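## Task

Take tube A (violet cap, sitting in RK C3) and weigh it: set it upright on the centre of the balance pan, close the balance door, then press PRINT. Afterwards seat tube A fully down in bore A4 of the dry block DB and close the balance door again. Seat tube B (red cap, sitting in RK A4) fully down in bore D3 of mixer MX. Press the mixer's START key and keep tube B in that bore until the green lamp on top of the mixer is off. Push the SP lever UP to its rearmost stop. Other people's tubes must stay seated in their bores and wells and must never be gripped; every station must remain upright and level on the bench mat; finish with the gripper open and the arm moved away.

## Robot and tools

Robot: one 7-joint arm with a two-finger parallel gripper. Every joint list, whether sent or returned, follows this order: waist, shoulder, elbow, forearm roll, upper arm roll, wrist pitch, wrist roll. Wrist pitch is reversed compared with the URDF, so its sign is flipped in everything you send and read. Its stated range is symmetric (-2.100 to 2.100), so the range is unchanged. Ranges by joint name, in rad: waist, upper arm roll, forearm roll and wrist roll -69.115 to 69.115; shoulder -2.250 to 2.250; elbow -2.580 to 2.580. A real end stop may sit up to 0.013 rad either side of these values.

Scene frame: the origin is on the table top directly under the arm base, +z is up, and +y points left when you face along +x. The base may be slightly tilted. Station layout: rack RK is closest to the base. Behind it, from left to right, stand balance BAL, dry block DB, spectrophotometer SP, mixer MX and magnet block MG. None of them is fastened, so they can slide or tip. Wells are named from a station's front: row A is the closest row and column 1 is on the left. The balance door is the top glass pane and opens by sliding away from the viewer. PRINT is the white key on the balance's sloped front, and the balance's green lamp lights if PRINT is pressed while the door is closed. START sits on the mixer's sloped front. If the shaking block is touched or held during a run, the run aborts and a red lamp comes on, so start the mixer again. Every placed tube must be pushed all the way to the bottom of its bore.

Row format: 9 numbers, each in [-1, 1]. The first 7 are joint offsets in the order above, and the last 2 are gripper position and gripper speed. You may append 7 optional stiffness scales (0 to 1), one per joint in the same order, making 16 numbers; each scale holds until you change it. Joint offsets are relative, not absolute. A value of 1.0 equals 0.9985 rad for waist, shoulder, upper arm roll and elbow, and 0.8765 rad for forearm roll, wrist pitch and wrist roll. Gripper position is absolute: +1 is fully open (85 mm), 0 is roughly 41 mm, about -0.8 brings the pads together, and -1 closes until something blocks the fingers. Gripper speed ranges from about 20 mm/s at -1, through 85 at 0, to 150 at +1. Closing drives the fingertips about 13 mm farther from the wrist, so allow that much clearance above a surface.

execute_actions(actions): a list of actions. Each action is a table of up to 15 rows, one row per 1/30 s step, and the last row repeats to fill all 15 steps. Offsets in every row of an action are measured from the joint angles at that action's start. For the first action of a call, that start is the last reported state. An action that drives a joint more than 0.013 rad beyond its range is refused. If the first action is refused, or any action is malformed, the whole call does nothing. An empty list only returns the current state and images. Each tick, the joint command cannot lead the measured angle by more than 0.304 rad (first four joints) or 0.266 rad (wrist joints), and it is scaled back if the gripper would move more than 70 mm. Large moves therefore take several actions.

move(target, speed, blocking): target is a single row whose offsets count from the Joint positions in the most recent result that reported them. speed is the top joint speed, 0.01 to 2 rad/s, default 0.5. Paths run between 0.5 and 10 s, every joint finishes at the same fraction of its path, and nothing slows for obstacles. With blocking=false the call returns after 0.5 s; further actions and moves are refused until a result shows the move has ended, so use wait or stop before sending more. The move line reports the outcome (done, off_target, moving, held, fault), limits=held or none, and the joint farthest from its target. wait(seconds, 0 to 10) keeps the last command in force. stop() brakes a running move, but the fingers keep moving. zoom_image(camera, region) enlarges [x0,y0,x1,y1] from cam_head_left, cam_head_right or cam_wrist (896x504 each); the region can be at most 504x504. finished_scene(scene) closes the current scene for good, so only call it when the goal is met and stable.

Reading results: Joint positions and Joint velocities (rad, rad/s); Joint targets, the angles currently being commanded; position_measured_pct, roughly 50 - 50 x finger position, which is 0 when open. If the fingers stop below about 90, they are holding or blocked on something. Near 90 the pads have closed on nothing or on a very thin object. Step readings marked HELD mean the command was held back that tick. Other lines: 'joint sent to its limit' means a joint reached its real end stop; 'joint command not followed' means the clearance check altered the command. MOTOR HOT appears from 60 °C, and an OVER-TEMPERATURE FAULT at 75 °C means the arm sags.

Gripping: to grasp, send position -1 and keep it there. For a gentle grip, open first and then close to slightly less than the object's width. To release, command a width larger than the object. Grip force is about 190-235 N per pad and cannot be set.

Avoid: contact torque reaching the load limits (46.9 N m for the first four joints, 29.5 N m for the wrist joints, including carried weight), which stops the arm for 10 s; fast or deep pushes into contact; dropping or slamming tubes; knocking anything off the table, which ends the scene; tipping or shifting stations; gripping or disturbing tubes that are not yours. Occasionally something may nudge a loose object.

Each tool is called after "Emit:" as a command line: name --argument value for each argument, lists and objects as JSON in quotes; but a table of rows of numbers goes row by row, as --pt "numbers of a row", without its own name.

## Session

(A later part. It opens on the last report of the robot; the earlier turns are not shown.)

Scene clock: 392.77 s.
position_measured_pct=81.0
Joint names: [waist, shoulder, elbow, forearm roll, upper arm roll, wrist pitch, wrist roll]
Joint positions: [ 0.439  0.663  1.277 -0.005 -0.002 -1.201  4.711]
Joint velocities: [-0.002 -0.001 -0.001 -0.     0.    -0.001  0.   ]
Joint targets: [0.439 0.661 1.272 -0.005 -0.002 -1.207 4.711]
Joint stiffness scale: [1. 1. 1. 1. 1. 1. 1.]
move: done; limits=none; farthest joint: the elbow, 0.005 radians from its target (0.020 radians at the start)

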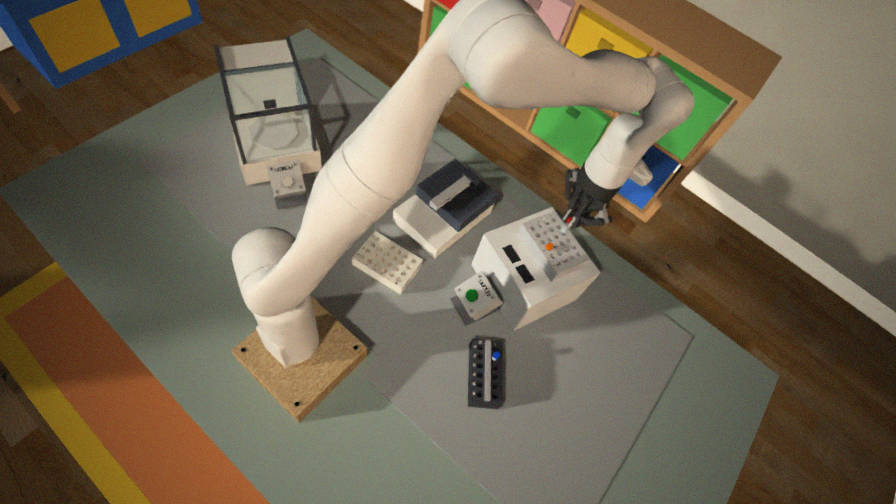

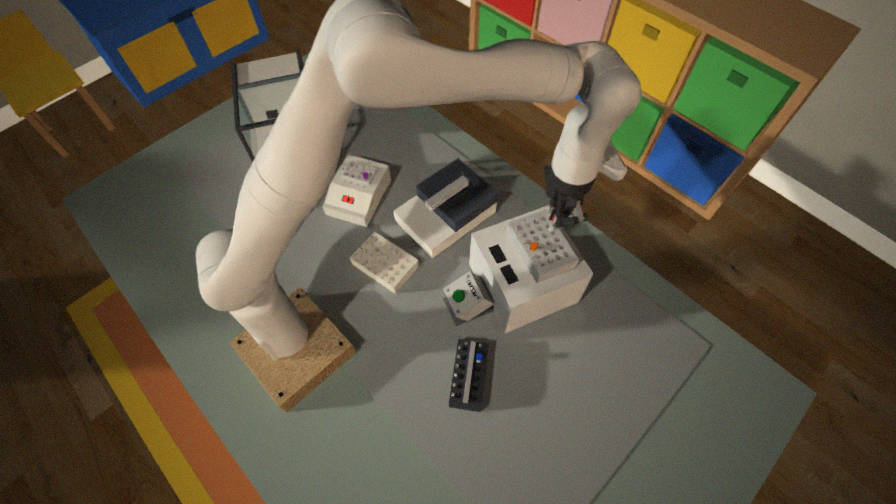

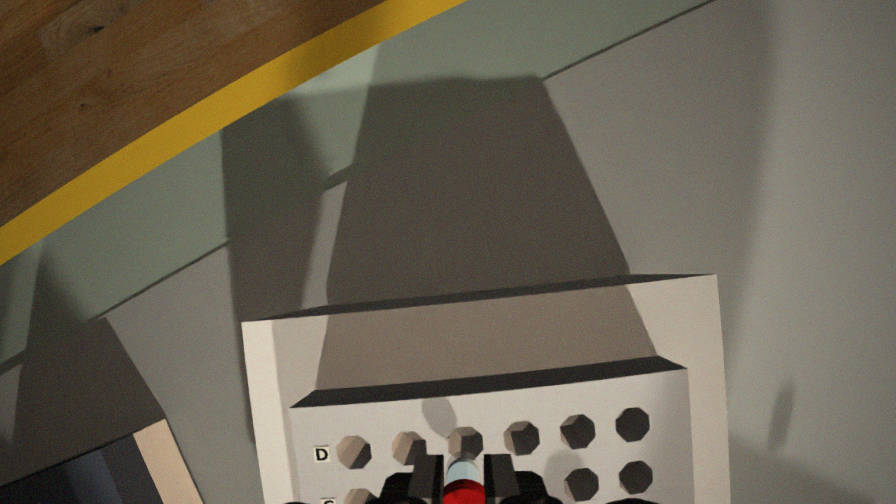

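Emit:
move --target '[0,0,0,0,0,0.018,0,-0.68,1]' --speed 0.04

Emit:
move --target '[0,0.0165,0,0,0,0.023,0,-0.68,1]' --speed 0.03

Emit:
zoom_image --camera "cam_wrist" --region '[380,400,560,504]'

Scene clock: 399.83 s.
position_measured_pct=81.0
Joint names: [waist, shoulder, elbow, forearm roll, upper arm roll, wrist pitch, wrist roll]
Joint positions: [ 0.439  0.663  1.277 -0.005 -0.002 -1.191  4.711]
Joint velocities: [-0.    -0.001  0.     0.    -0.     0.    -0.   ]
Joint targets: [0.439 0.663 1.277 -0.005 -0.002 -1.185 4.711]
Joint stiffness scale: [1. 1. 1. 1. 1. 1. 1.]
move: done; limits=none; farthest joint: the wrist pitch, 0.006 radians from its target (0.016 radians at the start)

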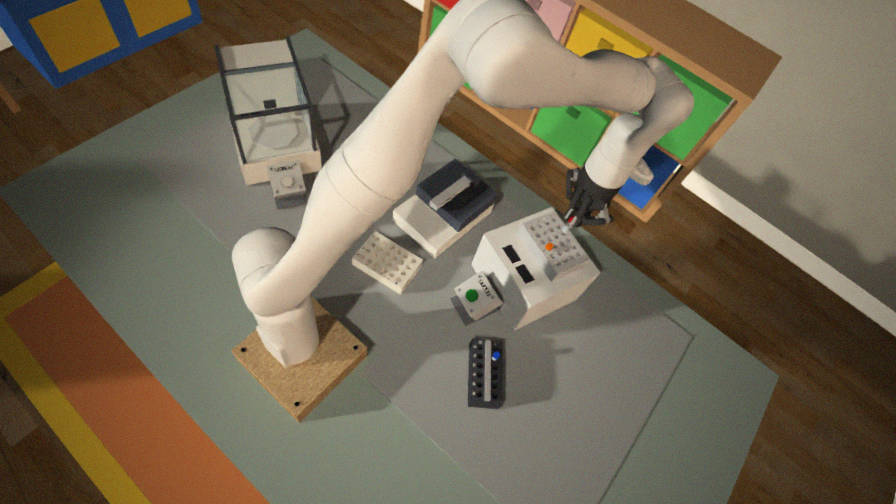

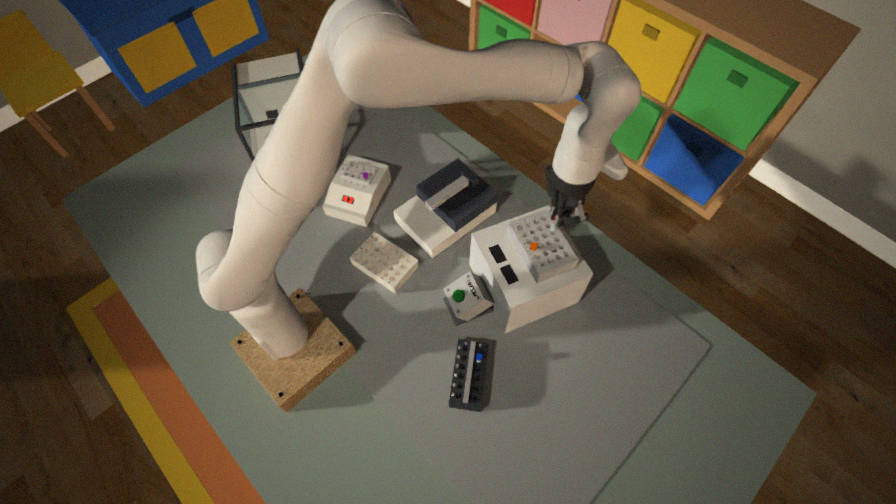

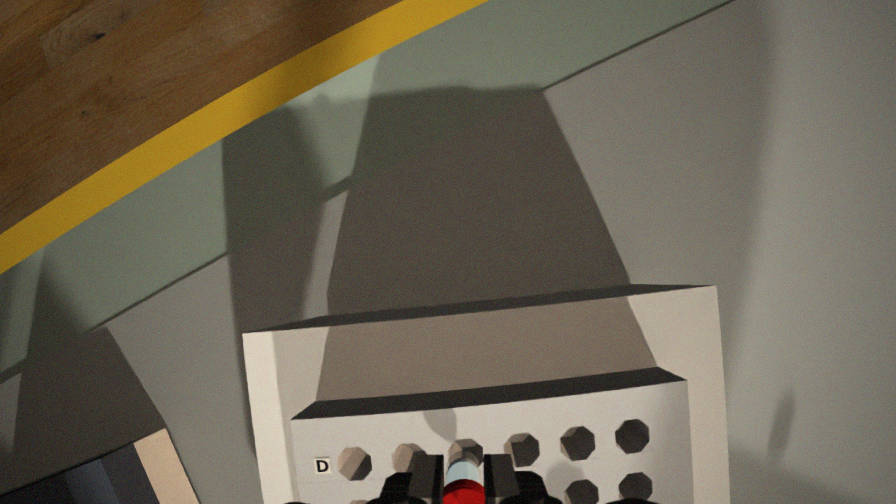

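Scene clock: 400.73 s.
position_measured_pct=81.0
Joint names: [waist, shoulder, elbow, forearm roll, upper arm roll, wrist pitch, wrist roll]
Joint positions: [ 0.439  0.676  1.277 -0.005 -0.002 -1.176  4.711]
Joint velocities: [ 0.    -0.     0.001  0.001 -0.001 -0.    -0.   ]
Joint targets: [0.439 0.679 1.277 -0.005 -0.002 -1.171 4.711]
Joint stiffness scale: [1. 1. 1. 1. 1. 1. 1.]
move: done; limits=none; farthest joint: the wrist pitch, 0.005 radians from its target (0.020 radians at the start)

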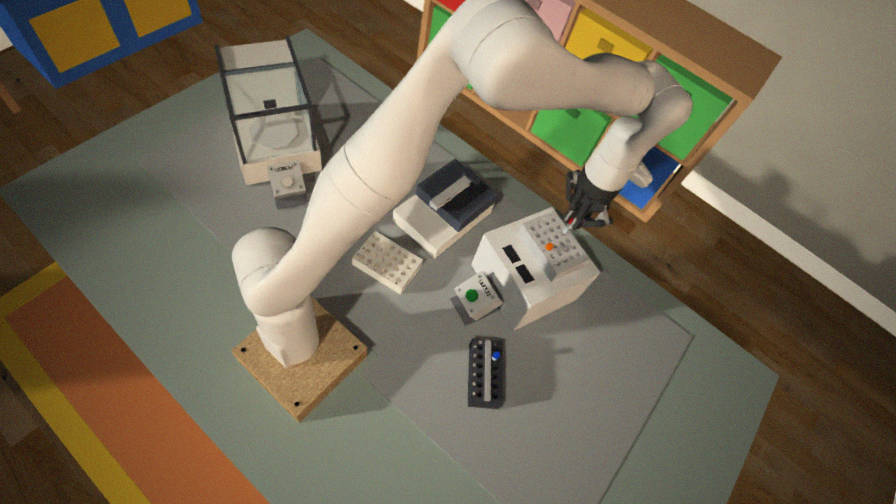

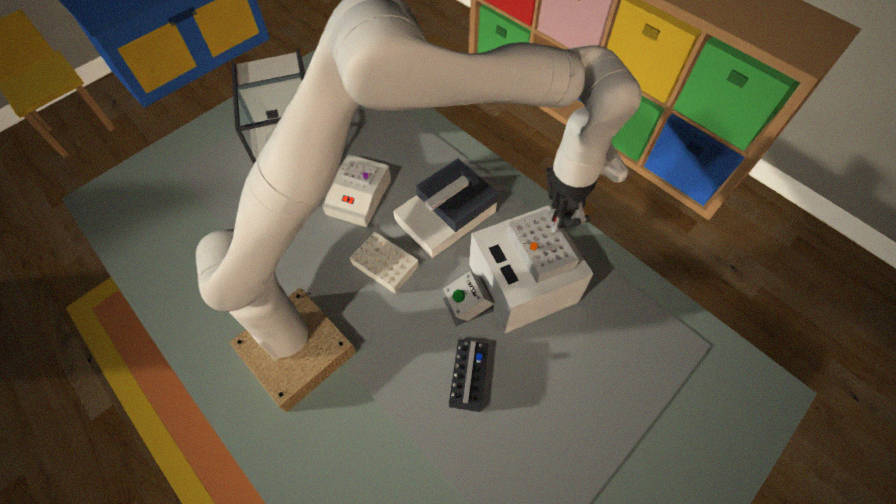

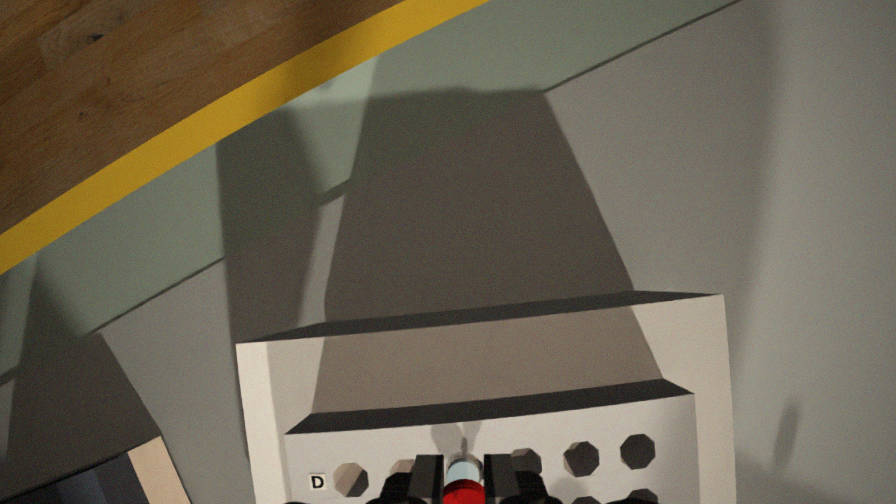

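Region (380, 400, 560, 504) of cam_wrist's 896x504 image, scaled by 2.800; it fills the top 291 rows of this view, and the rest is white.

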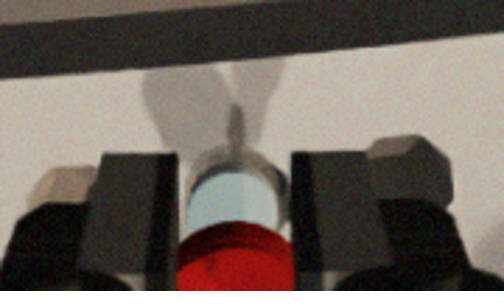

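Emit:
move --target '[0,0.009,0.025,0,0,0.034,0,-0.68,1]' --speed 0.025

Emit:
zoom_image --camera "cam_wrist" --region '[380,400,560,504]'

Scene clock: 407.07 s.
position_measured_pct=81.0
Joint names: [waist, shoulder, elbow, forearm roll, upper arm roll, wrist pitch, wrist roll]
Joint positions: [ 0.439  0.672  1.29  -0.005 -0.002 -1.156  4.711]
Joint velocities: [-0.    -0.001  0.001  0.    -0.001  0.     0.   ]
Joint targets: [0.439 0.685 1.302 -0.005 -0.002 -1.146 4.711]
Joint stiffness scale: [1. 1. 1. 1. 1. 1. 1.]
move: off_target; limits=none; farthest joint: the shoulder, 0.013 radians from its target (0.009 radians at the start)

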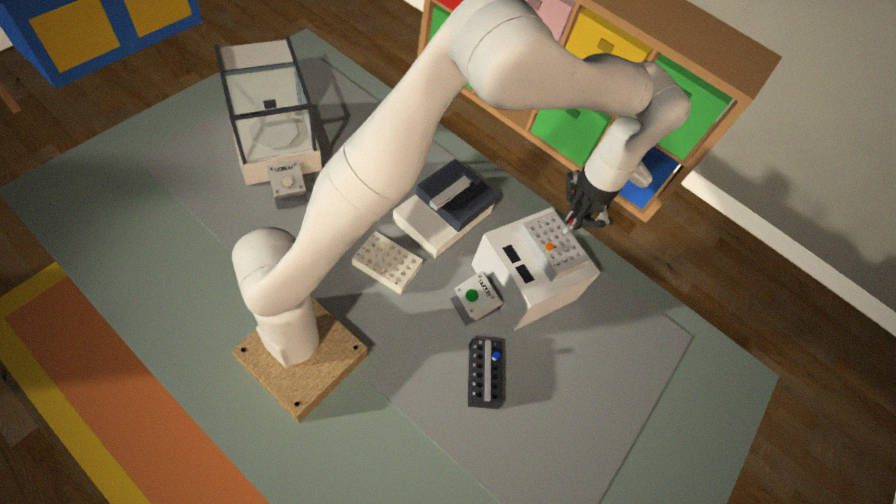

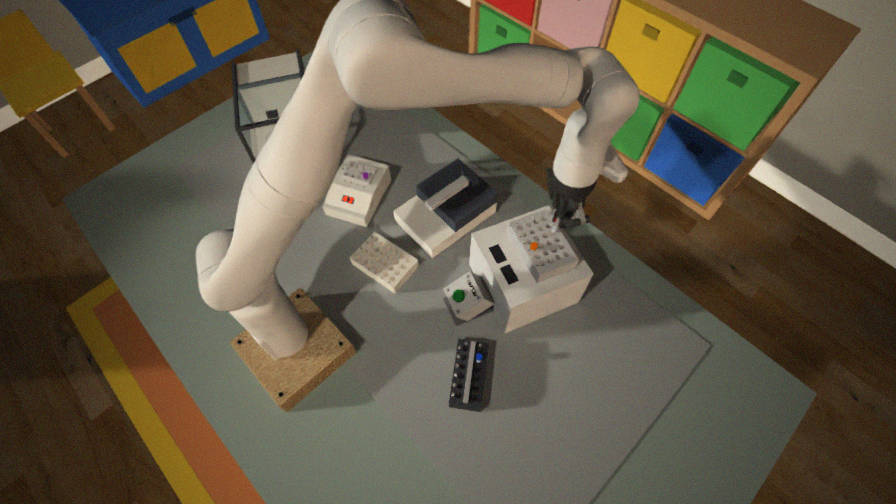

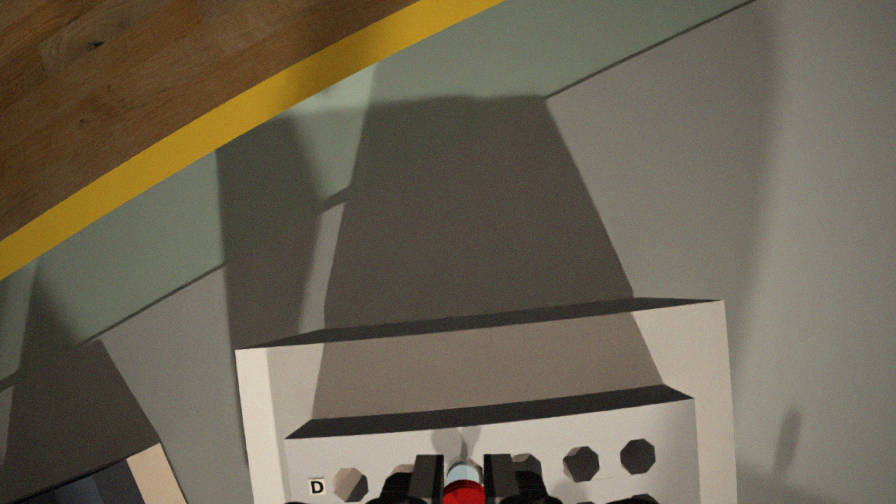

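Region (380, 400, 560, 504) of cam_wrist's 896x504 image, scaled by 2.800; it fills the top 291 rows of this view, and the rest is white.

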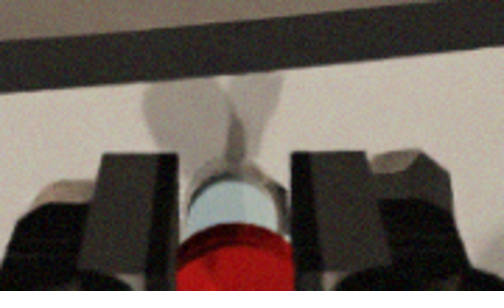

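Emit:
move --target '[0.0045,-0.006,0,0,0,-0.016,0,-0.68,1]' --speed 0.025

Emit:
zoom_image --camera "cam_wrist" --region '[380,400,560,504]'

Scene clock: 413.67 s.
position_measured_pct=81.0
Joint names: [waist, shoulder, elbow, forearm roll, upper arm roll, wrist pitch, wrist roll]
Joint positions: [ 0.441  0.669  1.29  -0.005 -0.002 -1.165  4.711]
Joint velocities: [ 0.001 -0.001 -0.     0.001  0.    -0.001  0.   ]
Joint targets: [0.444 0.666 1.290 -0.005 -0.002 -1.170 4.711]
Joint stiffness scale: [1. 1. 1. 1. 1. 1. 1.]
move: done; limits=none; farthest joint: the wrist pitch, 0.005 radians from its target (0.014 radians at the start)

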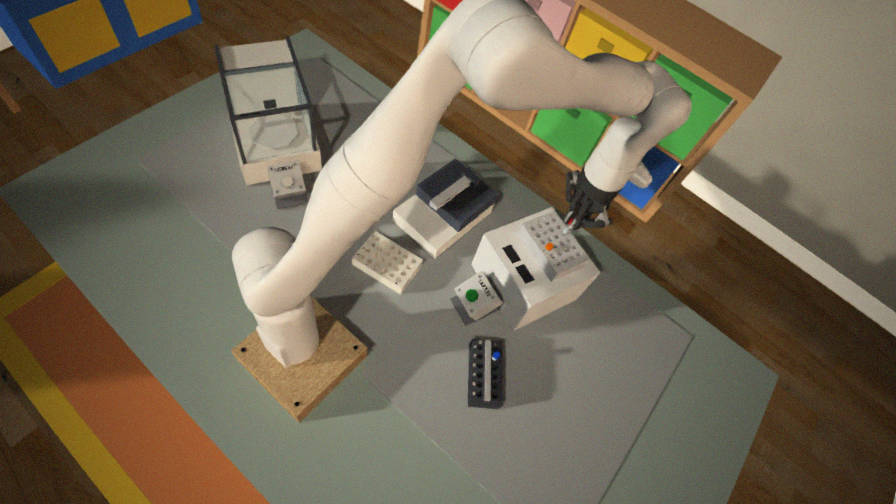

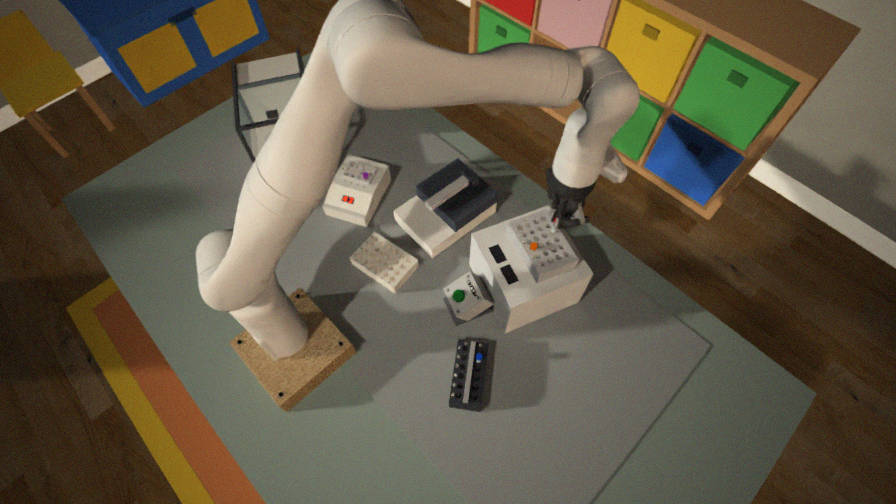

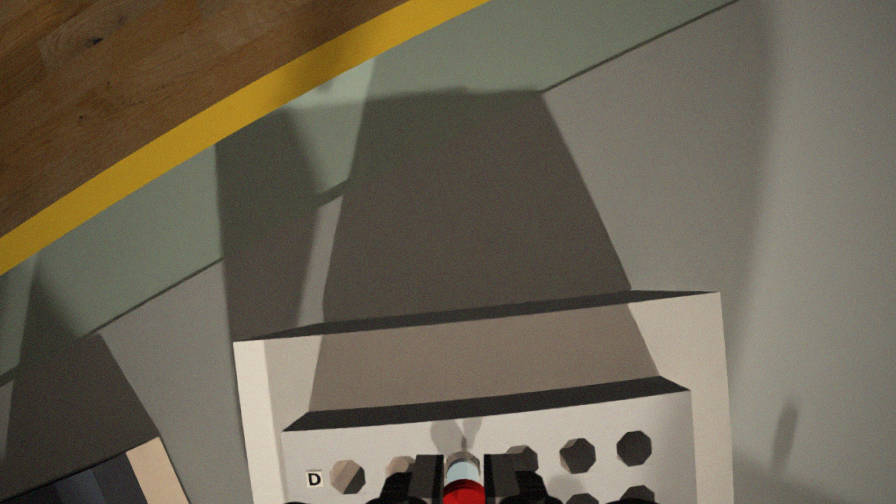

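Region (380, 400, 560, 504) of cam_wrist's 896x504 image, scaled by 2.800; it fills the top 291 rows of this view, and the rest is white.

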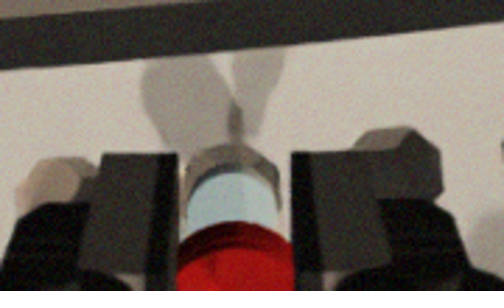

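Emit:
move --target '[0,0.013,0,0,0,0,0,-0.68,1]' --speed 0.02

Emit:
zoom_image --camera "cam_wrist" --region '[380,400,560,504]'

Scene clock: 418.17 s.
position_measured_pct=81.0
Joint names: [waist, shoulder, elbow, forearm roll, upper arm roll, wrist pitch, wrist roll]
Joint positions: [ 0.441  0.679  1.29  -0.005 -0.002 -1.165  4.711]
Joint velocities: [-0.002  0.003 -0.     0.    -0.001  0.001  0.   ]
Joint targets: [0.441 0.682 1.290 -0.005 -0.002 -1.165 4.711]
Joint stiffness scale: [1. 1. 1. 1. 1. 1. 1.]
move: done; limits=none; farthest joint: the shoulder, 0.003 radians from its target (0.013 radians at the start)

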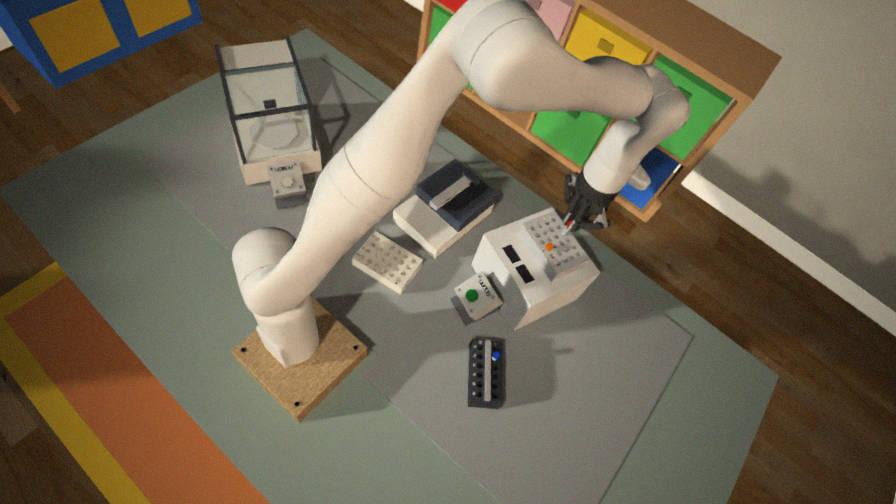

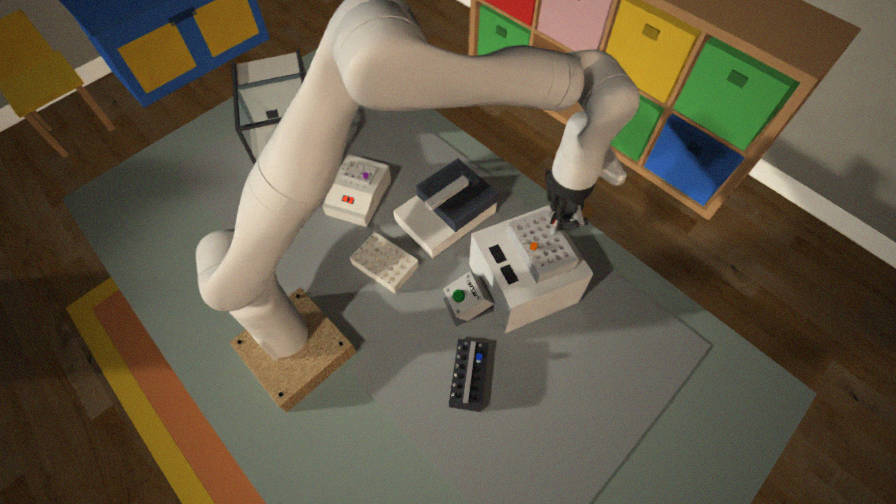

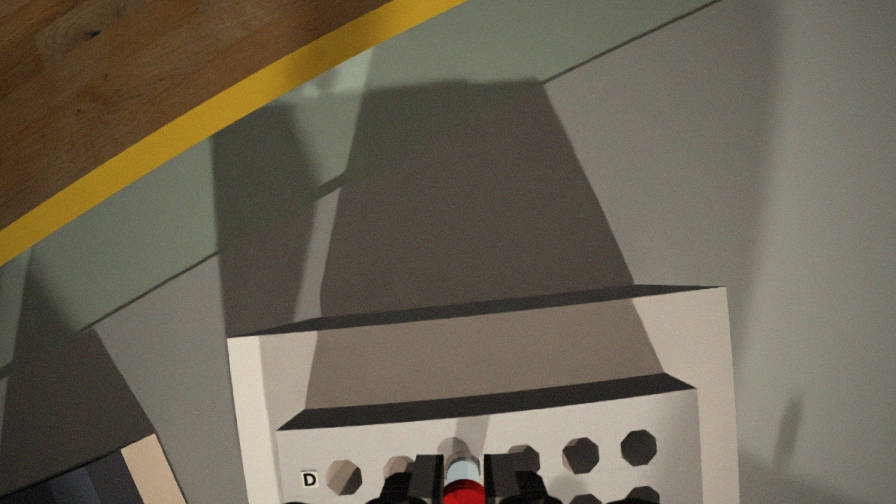

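Region (380, 400, 560, 504) of cam_wrist's 896x504 image, scaled by 2.800; it fills the top 291 rows of this view, and the rest is white.

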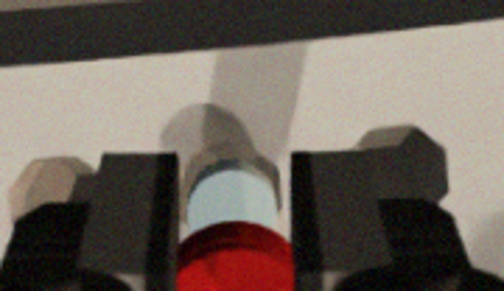

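Emit:
move --target '[0,0.02,0,0,0,0.013,0,-0.68,1]' --speed 0.025

Emit:
move --target '[0,0.022,0,0,0,0.014,0,-0.68,1]' --speed 0.025

Scene clock: 422.80 s.
position_measured_pct=81.0
Joint names: [waist, shoulder, elbow, forearm roll, upper arm roll, wrist pitch, wrist roll]
Joint positions: [ 0.441  0.696  1.29  -0.005 -0.002 -1.157  4.711]
Joint velocities: [ 0.     0.002  0.    -0.001  0.     0.001  0.   ]
Joint targets: [0.441 0.699 1.290 -0.005 -0.002 -1.153 4.711]
Joint stiffness scale: [1. 1. 1. 1. 1. 1. 1.]
move: done; limits=none; farthest joint: the wrist pitch, 0.004 radians from its target (0.011 radians at the start)

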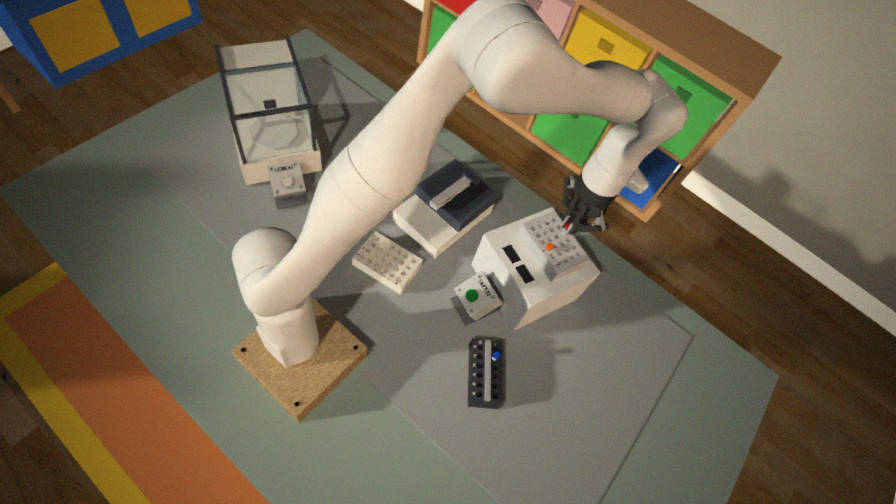

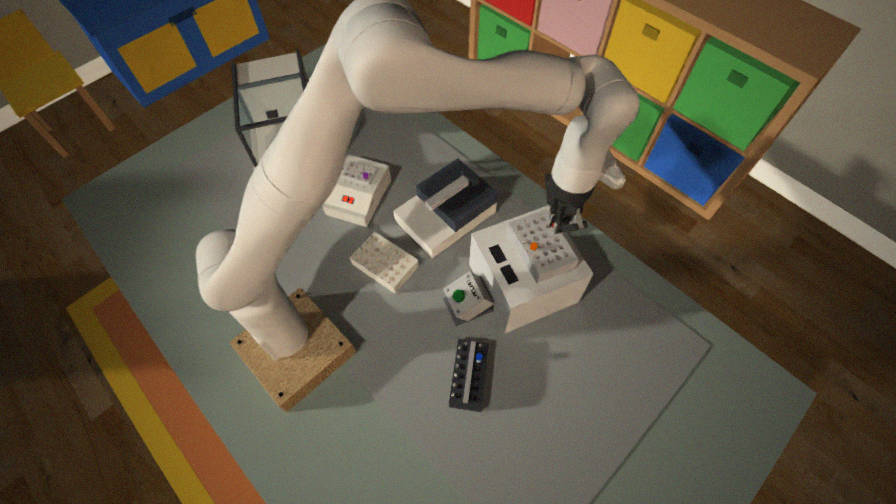

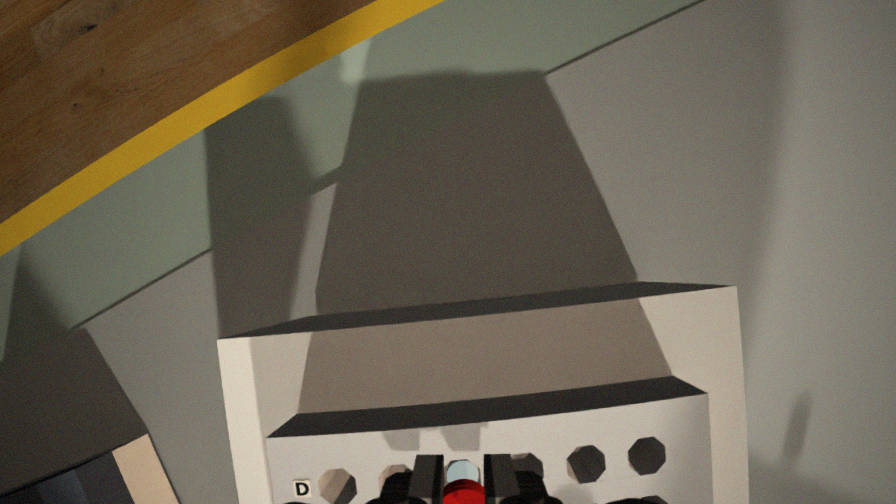

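Scene clock: 423.93 s.
position_measured_pct=81.0
Joint names: [waist, shoulder, elbow, forearm roll, upper arm roll, wrist pitch, wrist roll]
Joint positions: [ 0.441  0.713  1.29  -0.005 -0.002 -1.15   4.711]
Joint velocities: [ 0.     0.002  0.    -0.     0.     0.001 -0.   ]
Joint targets: [0.441 0.718 1.290 -0.005 -0.002 -1.145 4.711]
Joint stiffness scale: [1. 1. 1. 1. 1. 1. 1.]
move: done; limits=none; farthest joint: the shoulder, 0.005 radians from its target (0.022 radians at the start)

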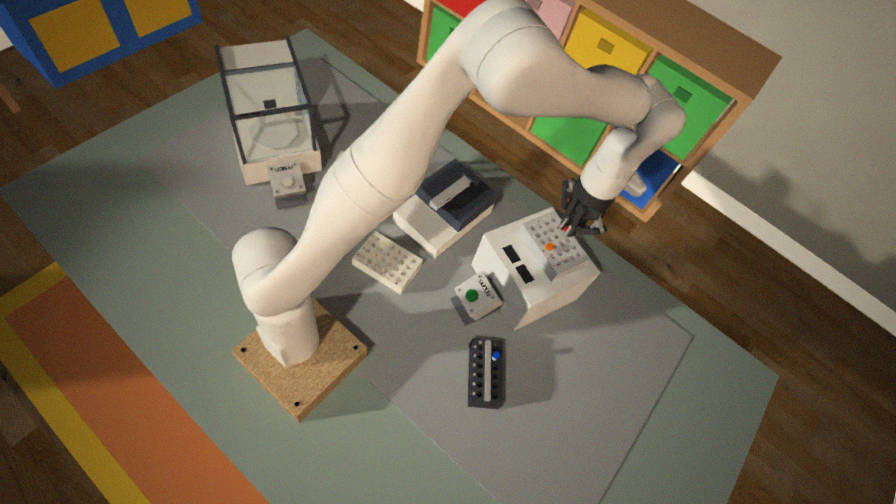

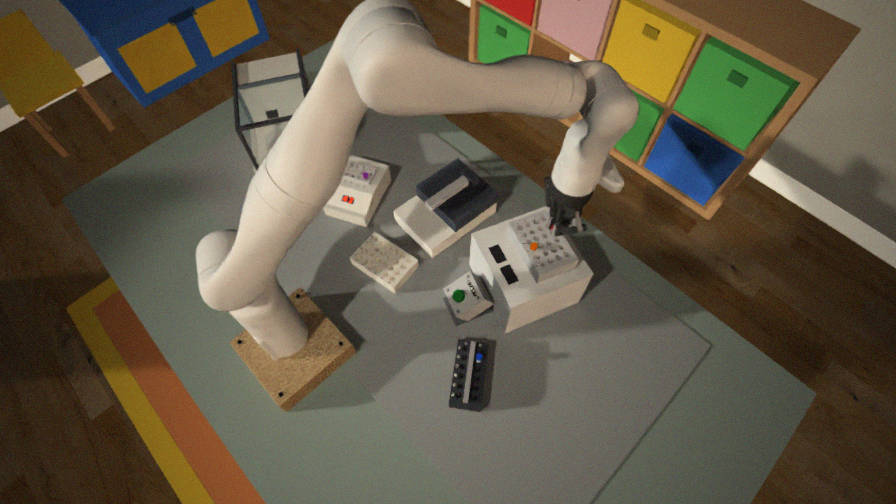

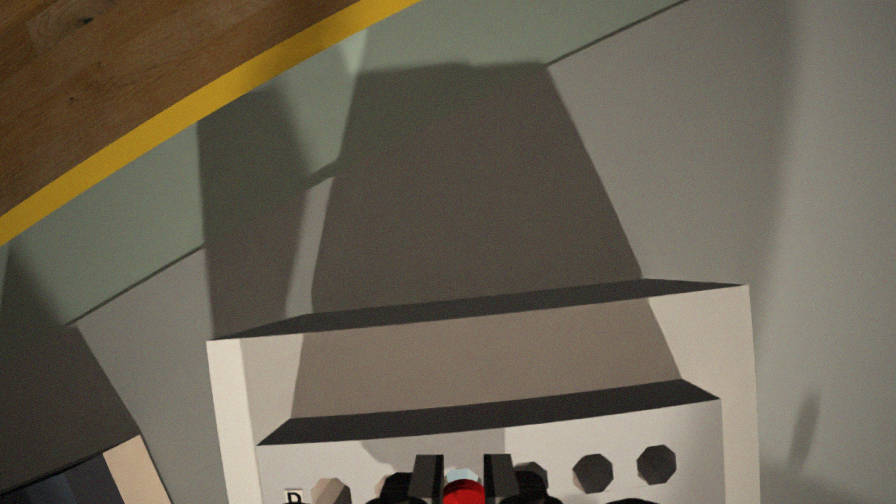

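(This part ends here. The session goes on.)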